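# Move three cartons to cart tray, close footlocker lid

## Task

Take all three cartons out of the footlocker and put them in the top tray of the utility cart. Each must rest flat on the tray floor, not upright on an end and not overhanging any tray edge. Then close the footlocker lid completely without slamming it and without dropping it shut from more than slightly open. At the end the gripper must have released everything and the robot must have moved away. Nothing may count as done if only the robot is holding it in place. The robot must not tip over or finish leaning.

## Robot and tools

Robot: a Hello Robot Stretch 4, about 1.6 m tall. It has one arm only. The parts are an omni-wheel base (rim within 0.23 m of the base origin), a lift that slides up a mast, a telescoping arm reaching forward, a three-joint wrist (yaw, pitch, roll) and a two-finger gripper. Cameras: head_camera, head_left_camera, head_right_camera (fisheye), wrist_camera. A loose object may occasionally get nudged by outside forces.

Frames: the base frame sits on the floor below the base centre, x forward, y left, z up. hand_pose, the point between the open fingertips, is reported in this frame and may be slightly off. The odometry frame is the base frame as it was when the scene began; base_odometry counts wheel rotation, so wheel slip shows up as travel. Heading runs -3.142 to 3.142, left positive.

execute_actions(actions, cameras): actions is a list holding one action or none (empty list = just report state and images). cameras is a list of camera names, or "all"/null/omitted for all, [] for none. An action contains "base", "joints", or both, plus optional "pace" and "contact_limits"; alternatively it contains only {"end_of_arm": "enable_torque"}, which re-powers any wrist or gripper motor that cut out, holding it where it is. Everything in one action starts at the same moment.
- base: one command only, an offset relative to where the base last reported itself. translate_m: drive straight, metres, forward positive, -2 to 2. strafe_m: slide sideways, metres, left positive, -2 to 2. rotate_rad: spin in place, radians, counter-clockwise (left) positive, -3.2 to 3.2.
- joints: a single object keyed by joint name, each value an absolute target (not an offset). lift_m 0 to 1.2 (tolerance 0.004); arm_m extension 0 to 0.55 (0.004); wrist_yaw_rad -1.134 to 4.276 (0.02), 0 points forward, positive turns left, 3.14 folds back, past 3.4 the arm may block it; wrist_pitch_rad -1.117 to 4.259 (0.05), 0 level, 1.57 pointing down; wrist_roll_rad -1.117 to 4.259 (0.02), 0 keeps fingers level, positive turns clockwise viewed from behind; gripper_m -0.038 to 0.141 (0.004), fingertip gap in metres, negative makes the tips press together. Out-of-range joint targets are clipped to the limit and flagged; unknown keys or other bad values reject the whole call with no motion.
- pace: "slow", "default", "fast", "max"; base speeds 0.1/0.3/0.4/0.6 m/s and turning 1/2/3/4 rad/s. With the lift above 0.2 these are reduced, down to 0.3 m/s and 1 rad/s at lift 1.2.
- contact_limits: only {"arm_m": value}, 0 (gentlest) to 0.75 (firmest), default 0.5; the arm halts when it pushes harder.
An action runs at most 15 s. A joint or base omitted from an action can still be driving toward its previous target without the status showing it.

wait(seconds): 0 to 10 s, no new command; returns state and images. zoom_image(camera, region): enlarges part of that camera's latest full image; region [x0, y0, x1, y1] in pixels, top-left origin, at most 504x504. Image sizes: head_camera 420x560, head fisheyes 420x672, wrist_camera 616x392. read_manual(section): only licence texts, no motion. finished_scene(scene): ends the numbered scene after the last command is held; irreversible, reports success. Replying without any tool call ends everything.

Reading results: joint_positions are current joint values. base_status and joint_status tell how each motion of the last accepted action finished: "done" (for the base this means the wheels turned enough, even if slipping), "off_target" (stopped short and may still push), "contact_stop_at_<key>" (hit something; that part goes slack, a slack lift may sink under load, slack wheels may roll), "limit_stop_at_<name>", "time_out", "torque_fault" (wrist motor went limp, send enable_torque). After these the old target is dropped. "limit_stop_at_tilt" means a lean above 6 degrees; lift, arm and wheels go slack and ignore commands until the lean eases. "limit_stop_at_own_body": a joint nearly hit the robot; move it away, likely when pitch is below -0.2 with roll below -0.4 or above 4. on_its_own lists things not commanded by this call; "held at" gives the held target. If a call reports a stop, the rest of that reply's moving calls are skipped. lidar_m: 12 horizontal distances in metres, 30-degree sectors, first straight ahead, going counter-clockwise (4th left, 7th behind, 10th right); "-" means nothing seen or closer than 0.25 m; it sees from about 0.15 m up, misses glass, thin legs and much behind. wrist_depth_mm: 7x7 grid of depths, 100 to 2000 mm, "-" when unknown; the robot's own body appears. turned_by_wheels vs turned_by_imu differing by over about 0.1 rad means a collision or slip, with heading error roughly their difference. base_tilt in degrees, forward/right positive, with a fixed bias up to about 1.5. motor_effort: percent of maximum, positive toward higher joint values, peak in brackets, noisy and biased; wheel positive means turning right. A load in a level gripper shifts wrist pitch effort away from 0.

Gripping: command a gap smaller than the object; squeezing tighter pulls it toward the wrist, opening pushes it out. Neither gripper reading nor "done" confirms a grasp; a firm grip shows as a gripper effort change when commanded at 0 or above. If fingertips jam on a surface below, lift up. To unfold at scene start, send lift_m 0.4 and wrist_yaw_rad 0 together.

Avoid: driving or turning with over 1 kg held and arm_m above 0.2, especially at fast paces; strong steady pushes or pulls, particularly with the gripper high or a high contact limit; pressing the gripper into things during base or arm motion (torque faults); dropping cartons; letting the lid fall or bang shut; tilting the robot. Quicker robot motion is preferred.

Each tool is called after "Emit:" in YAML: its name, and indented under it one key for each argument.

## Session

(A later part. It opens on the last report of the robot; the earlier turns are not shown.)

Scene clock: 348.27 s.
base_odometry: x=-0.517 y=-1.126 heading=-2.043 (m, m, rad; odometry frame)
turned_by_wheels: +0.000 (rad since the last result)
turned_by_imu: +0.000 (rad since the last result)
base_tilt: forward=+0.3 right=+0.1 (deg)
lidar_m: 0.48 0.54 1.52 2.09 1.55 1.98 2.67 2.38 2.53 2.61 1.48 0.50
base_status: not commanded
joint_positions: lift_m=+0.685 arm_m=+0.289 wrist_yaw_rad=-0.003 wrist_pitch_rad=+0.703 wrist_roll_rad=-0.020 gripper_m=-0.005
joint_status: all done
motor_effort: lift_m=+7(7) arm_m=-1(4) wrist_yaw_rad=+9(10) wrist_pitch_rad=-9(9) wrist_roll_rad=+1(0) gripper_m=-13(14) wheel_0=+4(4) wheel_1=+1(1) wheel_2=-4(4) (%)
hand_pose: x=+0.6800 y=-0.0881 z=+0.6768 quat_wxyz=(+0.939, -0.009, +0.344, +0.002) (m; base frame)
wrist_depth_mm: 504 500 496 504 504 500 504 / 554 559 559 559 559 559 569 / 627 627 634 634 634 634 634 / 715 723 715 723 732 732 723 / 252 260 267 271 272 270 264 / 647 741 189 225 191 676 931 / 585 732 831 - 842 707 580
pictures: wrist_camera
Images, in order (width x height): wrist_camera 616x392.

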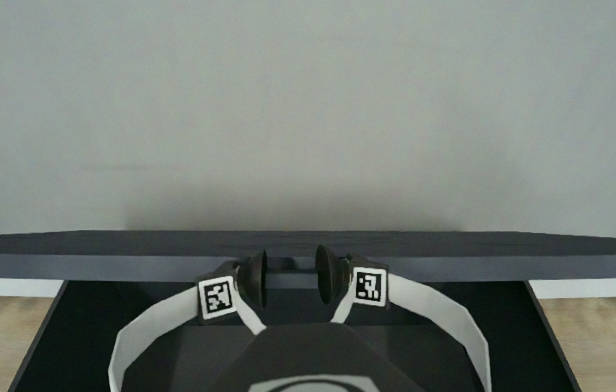

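Emit:
execute_actions:
  actions:
    - {"joints":{"lift_m":0.643,"arm_m":0.248,"wrist_pitch_rad":0.61},"pace":"slow"}
  cameras: []

Emit:
execute_actions:
  actions:
    - {"joints":{"lift_m":0.601,"arm_m":0.213,"wrist_pitch_rad":0.54},"pace":"slow"}
  cameras: []

Emit:
execute_actions:
  actions:
    - {"joints":{"lift_m":0.554,"arm_m":0.183,"wrist_pitch_rad":0.465},"pace":"slow"}
  cameras: ["wrist_camera"]

Scene clock: 350.87 s.
base_odometry: x=-0.517 y=-1.126 heading=-2.043 (m, m, rad; odometry frame)
turned_by_wheels: +0.000 (rad since the last result)
turned_by_imu: +0.000 (rad since the last result)
base_tilt: forward=+0.2 right=+0.1 (deg)
lidar_m: 0.50 0.53 1.52 2.09 1.56 1.98 2.67 2.38 2.50 2.61 1.45 0.52
base_status: not commanded
joint_positions: lift_m=+0.644 arm_m=+0.248 wrist_yaw_rad=-0.001 wrist_pitch_rad=+0.613 wrist_roll_rad=-0.020 gripper_m=-0.005
joint_status: all done
motor_effort: lift_m=+9(9) arm_m=-2(6) wrist_yaw_rad=+4(9) wrist_pitch_rad=-10(10) wrist_roll_rad=+1(1) gripper_m=-12(12) wheel_0=+4(4) wheel_1=+1(1) wheel_2=-4(4) (%)
hand_pose: x=+0.6551 y=-0.0878 z=+0.6560 quat_wxyz=(+0.953, -0.009, +0.302, +0.002) (m; base frame)
wrist_depth_mm: 530 530 525 530 530 530 530 / 580 585 580 591 585 574 585 / 640 640 647 647 647 640 640 / 723 715 732 723 723 732 732 / 256 266 274 276 277 271 267 / 647 732 188 230 191 676 891 / 564 732 820 - 854 707 559
pictures: none
No camera images: the call's "cameras" was empty. Leave "cameras" out to get every camera's image.

Scene clock: 352.33 s.
base_odometry: x=-0.517 y=-1.126 heading=-2.043 (m, m, rad; odometry frame)
turned_by_wheels: +0.000 (rad since the last result)
turned_by_imu: +0.000 (rad since the last result)
base_tilt: forward=+0.2 right=+0.1 (deg)
lidar_m: 0.50 0.52 1.55 2.07 1.58 1.94 2.68 2.38 2.53 2.60 1.45 0.54
base_status: not commanded
joint_positions: lift_m=+0.602 arm_m=+0.213 wrist_yaw_rad=+0.000 wrist_pitch_rad=+0.544 wrist_roll_rad=-0.020 gripper_m=-0.005
joint_status: all done
motor_effort: lift_m=+11(10) arm_m=-3(2) wrist_yaw_rad=+1(8) wrist_pitch_rad=-12(15) wrist_roll_rad=+2(1) gripper_m=-15(13) wheel_0=+4(4) wheel_1=+1(1) wheel_2=-4(4) (%)
hand_pose: x=+0.6312 y=-0.0875 z=+0.6306 quat_wxyz=(+0.963, -0.010, +0.269, +0.002) (m; base frame)
wrist_depth_mm: 559 549 559 554 554 559 554 / 609 603 603 597 603 609 603 / 661 661 661 661 654 668 661 / 732 732 741 741 732 741 732 / 258 266 272 274 272 268 263 / 640 732 189 759 191 668 891 / 559 732 820 - 842 707 530
pictures: none
No camera images: the call's "cameras" was empty. Leave "cameras" out to get every camera's image.

Scene clock: 353.70 s.
base_odometry: x=-0.517 y=-1.126 heading=-2.043 (m, m, rad; odometry frame)
turned_by_wheels: +0.000 (rad since the last result)
turned_by_imu: +0.000 (rad since the last result)
base_tilt: forward=+0.2 right=+0.2 (deg)
lidar_m: 0.50 0.52 1.56 2.08 1.59 1.95 2.67 2.38 2.51 2.60 1.44 0.53
base_status: not commanded
joint_positions: lift_m=+0.555 arm_m=+0.183 wrist_yaw_rad=-0.002 wrist_pitch_rad=+0.469 wrist_roll_rad=-0.020 gripper_m=-0.005
joint_status: all done
motor_effort: lift_m=+10(8) arm_m=-1(3) wrist_yaw_rad=+5(6) wrist_pitch_rad=-11(19) wrist_roll_rad=+0(2) gripper_m=-11(13) wheel_0=+4(4) wheel_1=+1(1) wheel_2=-4(4) (%)
hand_pose: x=+0.6113 y=-0.0879 z=+0.6026 quat_wxyz=(+0.973, -0.010, +0.232, +0.001) (m; base frame)
wrist_depth_mm: 574 569 574 569 574 580 580 / 621 615 621 621 621 621 615 / 676 676 676 683 668 668 683 / 723 732 732 741 732 732 741 / 267 274 277 277 274 266 262 / 603 715 188 226 191 676 597 / 549 723 809 - 809 676 525
pictures: wrist_camera
Images, in order (width x height): wrist_camera 616x392.

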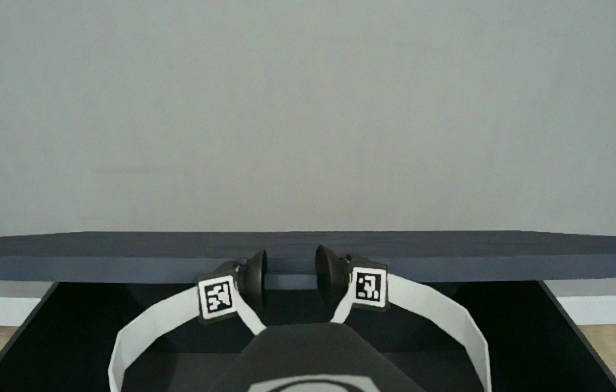

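Emit:
execute_actions:
  actions:
    - {"joints":{"lift_m":0.503,"arm_m":0.152,"wrist_pitch_rad":0.39},"pace":"slow"}
  cameras: []

Emit:
execute_actions:
  actions:
    - {"joints":{"lift_m":0.452,"arm_m":0.129,"wrist_pitch_rad":0.315},"pace":"slow"}
  cameras: []

Emit:
execute_actions:
  actions:
    - {"joints":{"lift_m":0.397,"arm_m":0.109,"wrist_pitch_rad":0.24},"pace":"slow"}
  cameras: []

Emit:
execute_actions:
  actions:
    - {"joints":{"lift_m":0.345,"arm_m":0.093,"wrist_pitch_rad":0.17},"pace":"slow"}
  cameras: ["wrist_camera"]

Scene clock: 356.47 s.
base_odometry: x=-0.517 y=-1.126 heading=-2.043 (m, m, rad; odometry frame)
turned_by_wheels: +0.000 (rad since the last result)
turned_by_imu: +0.000 (rad since the last result)
base_tilt: forward=+0.2 right=+0.1 (deg)
lidar_m: 0.50 0.50 1.54 2.09 1.55 1.97 2.66 2.38 2.51 2.61 1.45 0.53
base_status: not commanded
joint_positions: lift_m=+0.504 arm_m=+0.152 wrist_yaw_rad=-0.001 wrist_pitch_rad=+0.395 wrist_roll_rad=-0.020 gripper_m=-0.005
joint_status: all done
motor_effort: lift_m=+11(11) arm_m=-1(3) wrist_yaw_rad=+3(5) wrist_pitch_rad=-14(16) wrist_roll_rad=+1(2) gripper_m=-16(15) wheel_0=+4(4) wheel_1=+1(1) wheel_2=-4(4) (%)
hand_pose: x=+0.5894 y=-0.0877 z=+0.5710 quat_wxyz=(+0.981, -0.010, +0.196, +0.001) (m; base frame)
wrist_depth_mm: 603 603 609 603 603 597 609 / 640 640 640 647 647 640 647 / 691 691 707 691 691 699 699 / 750 750 741 750 750 741 750 / 268 272 273 273 267 260 255 / 580 723 188 227 191 683 564 / 554 723 788 - 798 668 530
pictures: none
No camera images: the call's "cameras" was empty. Leave "cameras" out to get every camera's image.

Scene clock: 357.77 s.
base_odometry: x=-0.517 y=-1.126 heading=-2.043 (m, m, rad; odometry frame)
turned_by_wheels: +0.000 (rad since the last result)
turned_by_imu: +0.000 (rad since the last result)
base_tilt: forward=+0.3 right=+0.1 (deg)
lidar_m: 0.50 0.55 1.54 2.09 1.56 1.99 2.63 2.39 2.52 2.62 1.47 0.54
base_status: not commanded
joint_positions: lift_m=+0.453 arm_m=+0.129 wrist_yaw_rad=+0.000 wrist_pitch_rad=+0.321 wrist_roll_rad=-0.020 gripper_m=-0.005
joint_status: all done
motor_effort: lift_m=+12(13) arm_m=-1(3) wrist_yaw_rad=+2(5) wrist_pitch_rad=-17(22) wrist_roll_rad=+1(1) gripper_m=-12(15) wheel_0=+4(4) wheel_1=+1(1) wheel_2=-4(4) (%)
hand_pose: x=+0.5738 y=-0.0875 z=+0.5399 quat_wxyz=(+0.987, -0.010, +0.160, +0.001) (m; base frame)
wrist_depth_mm: 627 627 634 627 627 634 627 / 654 661 661 661 668 661 661 / 707 699 715 707 707 699 699 / 741 741 741 750 759 750 741 / 270 273 273 273 266 258 252 / 564 715 189 225 191 676 564 / 549 723 778 - 778 683 525
pictures: none
No camera images: the call's "cameras" was empty. Leave "cameras" out to get every camera's image.

Scene clock: 359.10 s.
base_odometry: x=-0.517 y=-1.126 heading=-2.043 (m, m, rad; odometry frame)
turned_by_wheels: +0.000 (rad since the last result)
turned_by_imu: +0.000 (rad since the last result)
base_tilt: forward=+0.2 right=+0.1 (deg)
lidar_m: 0.50 0.52 1.53 2.10 1.55 1.94 2.65 2.36 2.48 2.59 1.44 0.51
base_status: not commanded
joint_positions: lift_m=+0.398 arm_m=+0.109 wrist_yaw_rad=+0.000 wrist_pitch_rad=+0.246 wrist_roll_rad=-0.020 gripper_m=-0.005
joint_status: all done
motor_effort: lift_m=+12(16) arm_m=-1(4) wrist_yaw_rad=+0(5) wrist_pitch_rad=-18(23) wrist_roll_rad=+1(1) gripper_m=-13(16) wheel_0=+4(5) wheel_1=+1(1) wheel_2=-4(4) (%)
hand_pose: x=+0.5598 y=-0.0875 z=+0.5055 quat_wxyz=(+0.992, -0.010, +0.123, +0.001) (m; base frame)
wrist_depth_mm: 654 654 647 654 661 654 661 / 676 676 676 676 683 676 683 / 723 723 715 723 707 715 715 / 759 741 750 741 750 759 750 / 271 272 272 270 263 255 247 / 569 699 188 225 191 676 535 / 549 707 759 - 759 676 535
pictures: none
No camera images: the call's "cameras" was empty. Leave "cameras" out to get every camera's image.

Scene clock: 360.40 s.
base_odometry: x=-0.517 y=-1.126 heading=-2.043 (m, m, rad; odometry frame)
turned_by_wheels: +0.000 (rad since the last result)
turned_by_imu: +0.000 (rad since the last result)
base_tilt: forward=+0.2 right=+0.2 (deg)
lidar_m: 0.49 0.52 1.56 2.10 1.58 1.94 2.66 2.38 2.55 2.60 1.45 0.52
base_status: not commanded
joint_positions: lift_m=+0.345 arm_m=+0.093 wrist_yaw_rad=+0.000 wrist_pitch_rad=+0.177 wrist_roll_rad=-0.020 gripper_m=-0.005
joint_status: all done
motor_effort: lift_m=+13(13) arm_m=-1(8) wrist_yaw_rad=+1(7) wrist_pitch_rad=-19(23) wrist_roll_rad=+1(1) gripper_m=-13(15) wheel_0=+5(4) wheel_1=+1(1) wheel_2=-4(4) (%)
hand_pose: x=+0.5480 y=-0.0875 z=+0.4730 quat_wxyz=(+0.996, -0.010, +0.088, +0.001) (m; base frame)
wrist_depth_mm: 676 676 676 683 683 683 683 / 707 699 707 707 699 699 699 / 732 723 732 723 732 723 741 / 750 750 750 759 750 759 750 / 273 273 271 266 259 252 244 / 554 699 188 225 191 676 535 / 554 707 741 - 741 683 539
pictures: wrist_camera
Images, in order (width x height): wrist_camera 616x392.

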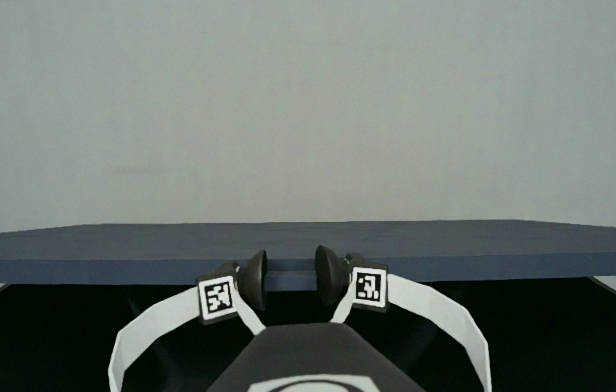

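Emit:
execute_actions:
  actions:
    - {"joints":{"lift_m":0.29,"arm_m":0.079,"wrist_pitch_rad":0.1},"pace":"slow"}
  cameras: []

Emit:
execute_actions:
  actions:
    - {"joints":{"lift_m":0.225,"arm_m":0.07,"wrist_pitch_rad":0.0},"pace":"slow"}
  cameras: []

Emit:
execute_actions:
  actions:
    - {"joints":{"lift_m":0.195,"arm_m":0.068},"pace":"slow"}
  cameras: ["wrist_camera"]

Scene clock: 362.97 s.
base_odometry: x=-0.517 y=-1.126 heading=-2.043 (m, m, rad; odometry frame)
turned_by_wheels: +0.000 (rad since the last result)
turned_by_imu: +0.000 (rad since the last result)
base_tilt: forward=+0.3 right=+0.1 (deg)
lidar_m: 0.50 0.52 1.55 2.08 1.56 1.97 2.68 2.35 2.52 2.60 1.44 0.53
base_status: not commanded
joint_positions: lift_m=+0.290 arm_m=+0.079 wrist_yaw_rad=+0.001 wrist_pitch_rad=+0.108 wrist_roll_rad=-0.020 gripper_m=-0.005
joint_status: all done
motor_effort: lift_m=+14(14) arm_m=-1(3) wrist_yaw_rad=-2(13) wrist_pitch_rad=-23(25) wrist_roll_rad=+1(1) gripper_m=-14(17) wheel_0=+5(4) wheel_1=+1(1) wheel_2=-2(4) (%)
hand_pose: x=+0.5370 y=-0.0872 z=+0.4376 quat_wxyz=(+0.998, -0.010, +0.054, +0.001) (m; base frame)
wrist_depth_mm: 699 699 715 699 699 699 707 / 723 723 723 732 715 715 732 / 741 741 732 741 750 750 741 / 750 759 768 750 759 759 759 / 271 271 267 263 255 248 240 / 554 699 188 230 191 676 535 / 544 715 715 - 723 676 530
pictures: none
No camera images: the call's "cameras" was empty. Leave "cameras" out to get every camera's image.

Scene clock: 364.40 s.
base_odometry: x=-0.517 y=-1.126 heading=-2.043 (m, m, rad; odometry frame)
turned_by_wheels: +0.000 (rad since the last result)
turned_by_imu: +0.000 (rad since the last result)
base_tilt: forward=+0.2 right=+0.2 (deg)
lidar_m: 0.50 0.52 1.54 2.08 1.56 1.98 2.68 2.38 2.50 2.60 1.44 0.54
base_status: not commanded
joint_positions: lift_m=+0.225 arm_m=+0.070 wrist_yaw_rad=+0.001 wrist_pitch_rad=+0.008 wrist_roll_rad=-0.020 gripper_m=-0.005
joint_status: all done
motor_effort: lift_m=+15(15) arm_m=-2(13) wrist_yaw_rad=-2(19) wrist_pitch_rad=-23(32) wrist_roll_rad=+1(1) gripper_m=-15(20) wheel_0=+5(4) wheel_1=+1(1) wheel_2=-2(2) (%)
hand_pose: x=+0.5297 y=-0.0872 z=+0.4013 quat_wxyz=(+1.000, -0.010, +0.004, +0.000) (m; base frame)
wrist_depth_mm: 741 732 750 723 741 741 741 / 759 759 741 750 750 750 759 / 759 759 741 768 750 750 768 / 759 759 768 759 768 768 759 / 289 286 281 273 263 251 242 / 530 668 188 227 191 691 535 / 236 237 237 - 238 237 239
pictures: none
No camera images: the call's "cameras" was empty. Leave "cameras" out to get every camera's image.

Scene clock: 365.47 s.
base_odometry: x=-0.517 y=-1.126 heading=-2.043 (m, m, rad; odometry frame)
turned_by_wheels: +0.000 (rad since the last result)
turned_by_imu: +0.000 (rad since the last result)
base_tilt: forward=+0.3 right=+0.1 (deg)
lidar_m: 0.49 0.53 1.52 2.08 1.59 1.94 2.69 2.36 2.54 2.61 1.47 0.53
base_status: not commanded
joint_positions: lift_m=+0.195 arm_m=+0.068 wrist_yaw_rad=+0.001 wrist_pitch_rad=+0.009 wrist_roll_rad=-0.020 gripper_m=-0.005
joint_status: all done
on_its_own: wrist_pitch_rad is at rest, and its effort (-25) is outside its rest range (-23 to +23)
motor_effort: lift_m=+15(17) arm_m=-1(2) wrist_yaw_rad=-3(5) wrist_pitch_rad=-25(24) wrist_roll_rad=+1(1) gripper_m=-15(17) wheel_0=+5(5) wheel_1=+1(1) wheel_2=-2(2) (%)
hand_pose: x=+0.5277 y=-0.0870 z=+0.3710 quat_wxyz=(+1.000, -0.010, +0.004, +0.001) (m; base frame)
wrist_depth_mm: 741 732 741 750 732 741 750 / 750 750 741 750 768 759 750 / 759 759 759 759 768 759 759 / 768 759 759 768 759 768 768 / 267 267 263 259 253 245 238 / 238 238 185 220 191 239 240 / 241 240 240 - 241 241 242
pictures: wrist_camera
Images, in order (width x height): wrist_camera 616x392.

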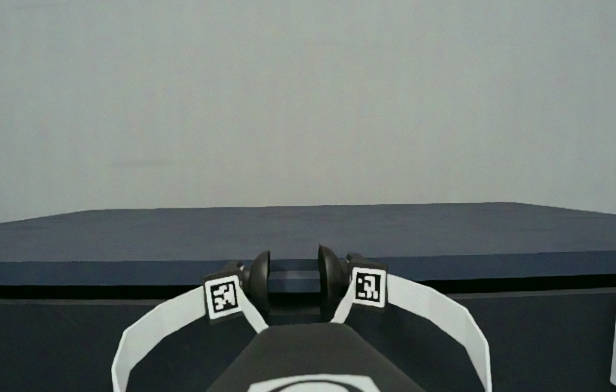

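Emit:
execute_actions:
  actions:
    - {"joints":{"lift_m":0.183},"pace":"slow"}

Scene clock: 368.30 s.
base_odometry: x=-0.517 y=-1.126 heading=-2.043 (m, m, rad; odometry frame)
turned_by_wheels: +0.000 (rad since the last result)
turned_by_imu: +0.000 (rad since the last result)
base_tilt: forward=+0.3 right=+0.1 (deg)
lidar_m: 0.50 0.50 1.50 2.11 1.57 1.95 2.67 2.36 2.53 2.61 1.47 0.52
base_status: not commanded
joint_positions: lift_m=+0.183 arm_m=+0.068 wrist_yaw_rad=+0.001 wrist_pitch_rad=+0.009 wrist_roll_rad=-0.020 gripper_m=-0.005
joint_status: all done
on_its_own: wrist_pitch_rad is at rest, and its effort (-25) is outside its rest range (-23 to +23)
motor_effort: lift_m=+15(16) arm_m=-1(1) wrist_yaw_rad=-4(3) wrist_pitch_rad=-25(26) wrist_roll_rad=+1(1) gripper_m=-16(15) wheel_0=+5(5) wheel_1=+1(1) wheel_2=-2(2) (%)
hand_pose: x=+0.5277 y=-0.0870 z=+0.3590 quat_wxyz=(+1.000, -0.010, +0.004, +0.001) (m; base frame)
wrist_depth_mm: 750 741 741 741 750 741 741 / 759 741 759 750 750 750 759 / 759 759 750 750 768 759 759 / 778 759 768 759 768 768 768 / 263 260 258 254 250 243 238 / 237 237 187 220 191 237 240 / 240 239 240 - 242 241 242
pictures: head_camera, head_left_camera, head_right_camera, wrist_camera
Images, in order (width x height): head_camera 420x560, head_left_camera 420x672, head_right_camera 420x672, wrist_camera 616x392.

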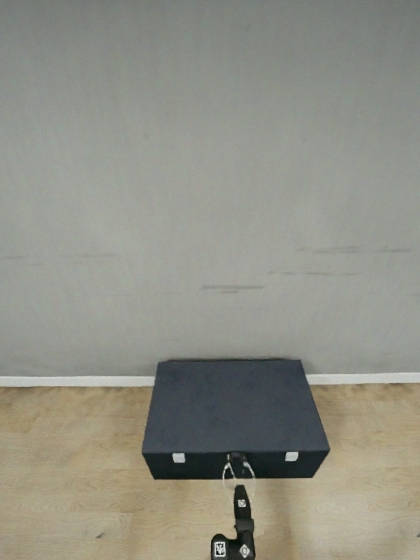

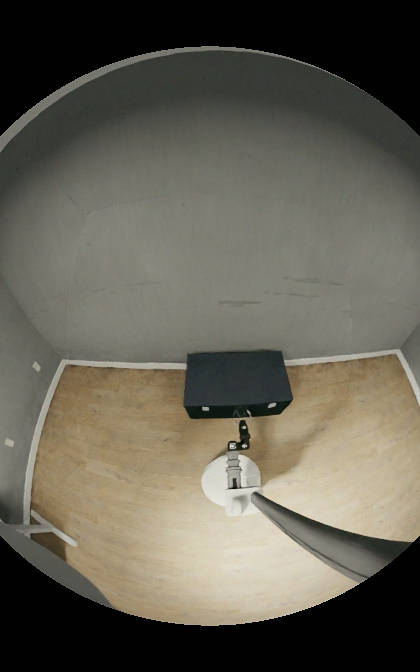

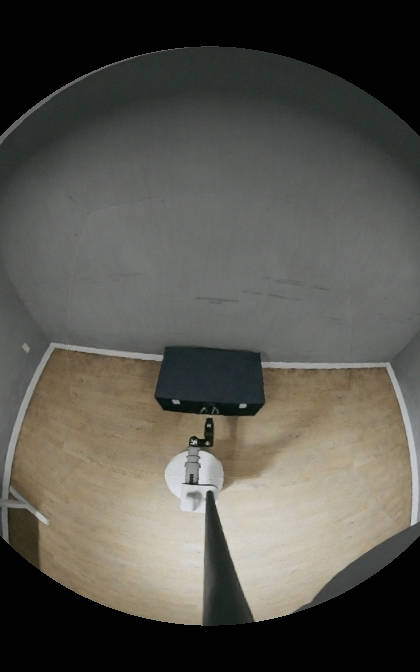

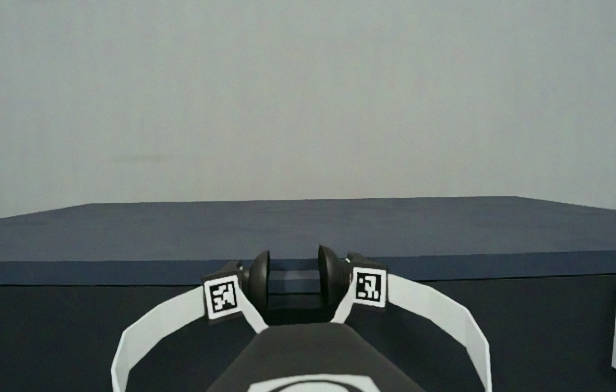

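Emit:
execute_actions:
  actions:
    - {"joints":{"lift_m":0.174},"pace":"slow"}
  cameras: ["wrist_camera"]

Scene clock: 369.50 s.
base_odometry: x=-0.517 y=-1.126 heading=-2.043 (m, m, rad; odometry frame)
turned_by_wheels: +0.000 (rad since the last result)
turned_by_imu: +0.000 (rad since the last result)
base_tilt: forward=+0.2 right=+0.1 (deg)
lidar_m: 0.50 0.55 1.51 2.09 1.55 1.96 2.66 2.37 2.50 2.59 1.40 0.53
base_status: not commanded
joint_positions: lift_m=+0.175 arm_m=+0.068 wrist_yaw_rad=+0.001 wrist_pitch_rad=-0.001 wrist_roll_rad=-0.020 gripper_m=-0.005
joint_status: all done
motor_effort: lift_m=+13(17) arm_m=-1(1) wrist_yaw_rad=-3(4) wrist_pitch_rad=+2(25) wrist_roll_rad=+1(1) gripper_m=-14(15) wheel_0=+5(4) wheel_1=+1(1) wheel_2=-2(2) (%)
hand_pose: x=+0.5277 y=-0.0871 z=+0.3529 quat_wxyz=(+1.000, -0.010, +0.000, +0.001) (m; base frame)
wrist_depth_mm: 750 750 741 741 750 741 741 / 750 750 750 741 759 759 759 / 759 750 768 768 759 759 750 / 759 768 759 759 768 768 768 / 259 257 255 251 245 237 236 / 237 238 189 219 191 238 239 / 239 239 238 - 240 241 240
pictures: wrist_camera
Images, in order (width x height): wrist_camera 616x392.

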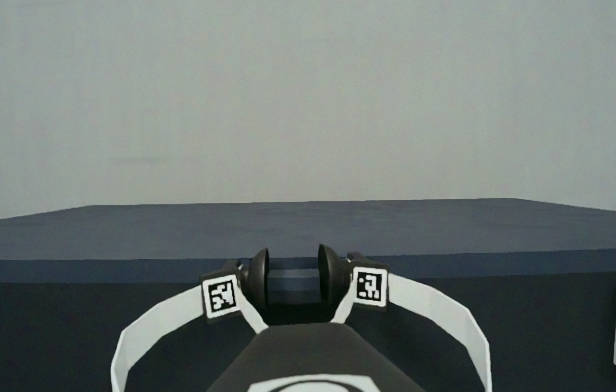

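Seated. Release.

Emit:
execute_actions:
  actions:
    - {"joints":{"gripper_m":0.06,"arm_m":0.055,"lift_m":0.177},"pace":"slow"}
  cameras: []

Emit:
execute_actions:
  actions:
    - {"base":{"translate_m":-0.4},"joints":{"arm_m":0}}
  cameras: ["wrist_camera","head_camera"]

Scene clock: 372.60 s.
base_odometry: x=-0.517 y=-1.126 heading=-2.043 (m, m, rad; odometry frame)
turned_by_wheels: +0.000 (rad since the last result)
turned_by_imu: +0.000 (rad since the last result)
base_tilt: forward=+0.3 right=+0.2 (deg)
lidar_m: 0.50 0.53 1.52 2.08 1.56 1.94 2.69 2.38 2.52 2.61 1.46 0.53
base_status: not commanded
joint_positions: lift_m=+0.177 arm_m=+0.056 wrist_yaw_rad=+0.001 wrist_pitch_rad=+0.003 wrist_roll_rad=-0.020 gripper_m=+0.060
joint_status: all done
motor_effort: lift_m=+25(25) arm_m=-5(4) wrist_yaw_rad=-3(18) wrist_pitch_rad=-7(8) wrist_roll_rad=+1(1) gripper_m=-1(16) wheel_0=+4(5) wheel_1=+1(1) wheel_2=+1(2) (%)
hand_pose: x=+0.5153 y=-0.0872 z=+0.3540 quat_wxyz=(+1.000, -0.010, +0.001, +0.000) (m; base frame)
wrist_depth_mm: 750 759 759 768 759 768 750 / 759 759 759 768 759 768 768 / 768 778 768 768 778 759 768 / 778 778 778 778 778 778 788 / 260 258 256 252 249 250 250 / 249 249 249 230 204 250 253 / 252 251 253 - 253 254 255
pictures: none
No camera images: the call's "cameras" was empty. Leave "cameras" out to get every camera's image.

Scene clock: 375.43 s.
base_odometry: x=-0.335 y=-0.770 heading=-2.043 (m, m, rad; odometry frame)
turned_by_wheels: +0.000 (rad since the last result)
turned_by_imu: -0.001 (rad since the last result)
base_tilt: forward=+0.3 right=+0.1 (deg)
lidar_m: 0.91 0.97 2.12 1.68 1.41 1.99 2.26 2.04 2.13 2.61 1.99 0.94
base_status: done
joint_positions: lift_m=+0.177 arm_m=+0.003 wrist_yaw_rad=+0.000 wrist_pitch_rad=+0.003 wrist_roll_rad=-0.020 gripper_m=+0.060
joint_status: all done
joint sent to its limit — the command would take arm_m past its lower limit, so that joint was sent only as far as its limit.
motor_effort: lift_m=+24(24) arm_m=-6(7) wrist_yaw_rad=-1(2) wrist_pitch_rad=-8(9) wrist_roll_rad=+1(1) gripper_m=-1(1) wheel_0=-2(5) wheel_1=+0(6) wheel_2=-2(10) (%)
hand_pose: x=+0.4627 y=-0.0873 z=+0.3540 quat_wxyz=(+1.000, -0.010, +0.001, +0.000) (m; base frame)
wrist_depth_mm: 1205 1205 1205 1205 1205 1205 1205 / 1229 1182 1229 1205 1205 1255 1205 / 1205 1255 1205 1229 1229 1229 1255 / 1255 1229 904 854 788 1205 1229 / 1229 715 715 707 715 715 1255 / 1118 707 707 715 715 715 1025 / 798 723 715 - 715 723 768
pictures: head_camera, wrist_camera
Images, in order (width x height): head_camera 420x560, wrist_camera 616x392.

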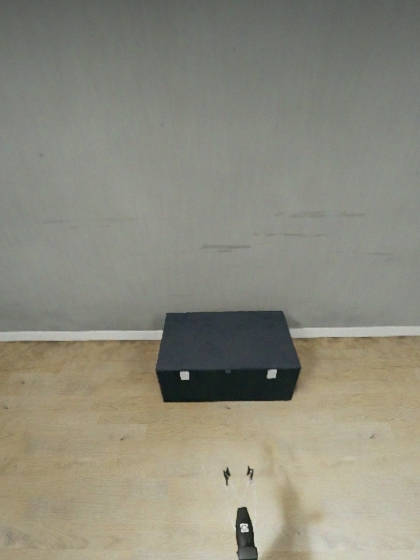

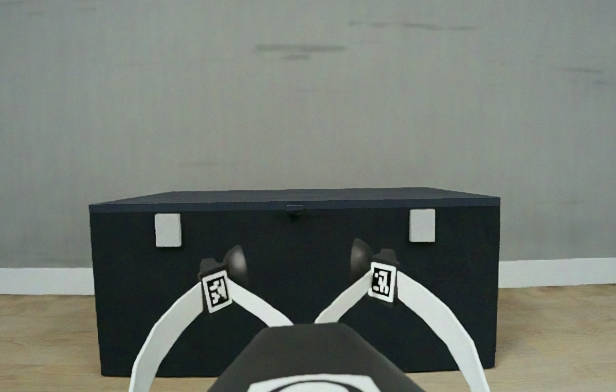

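Emit:
finished_scene:
  scene: 1

The scene is finished: the task was done.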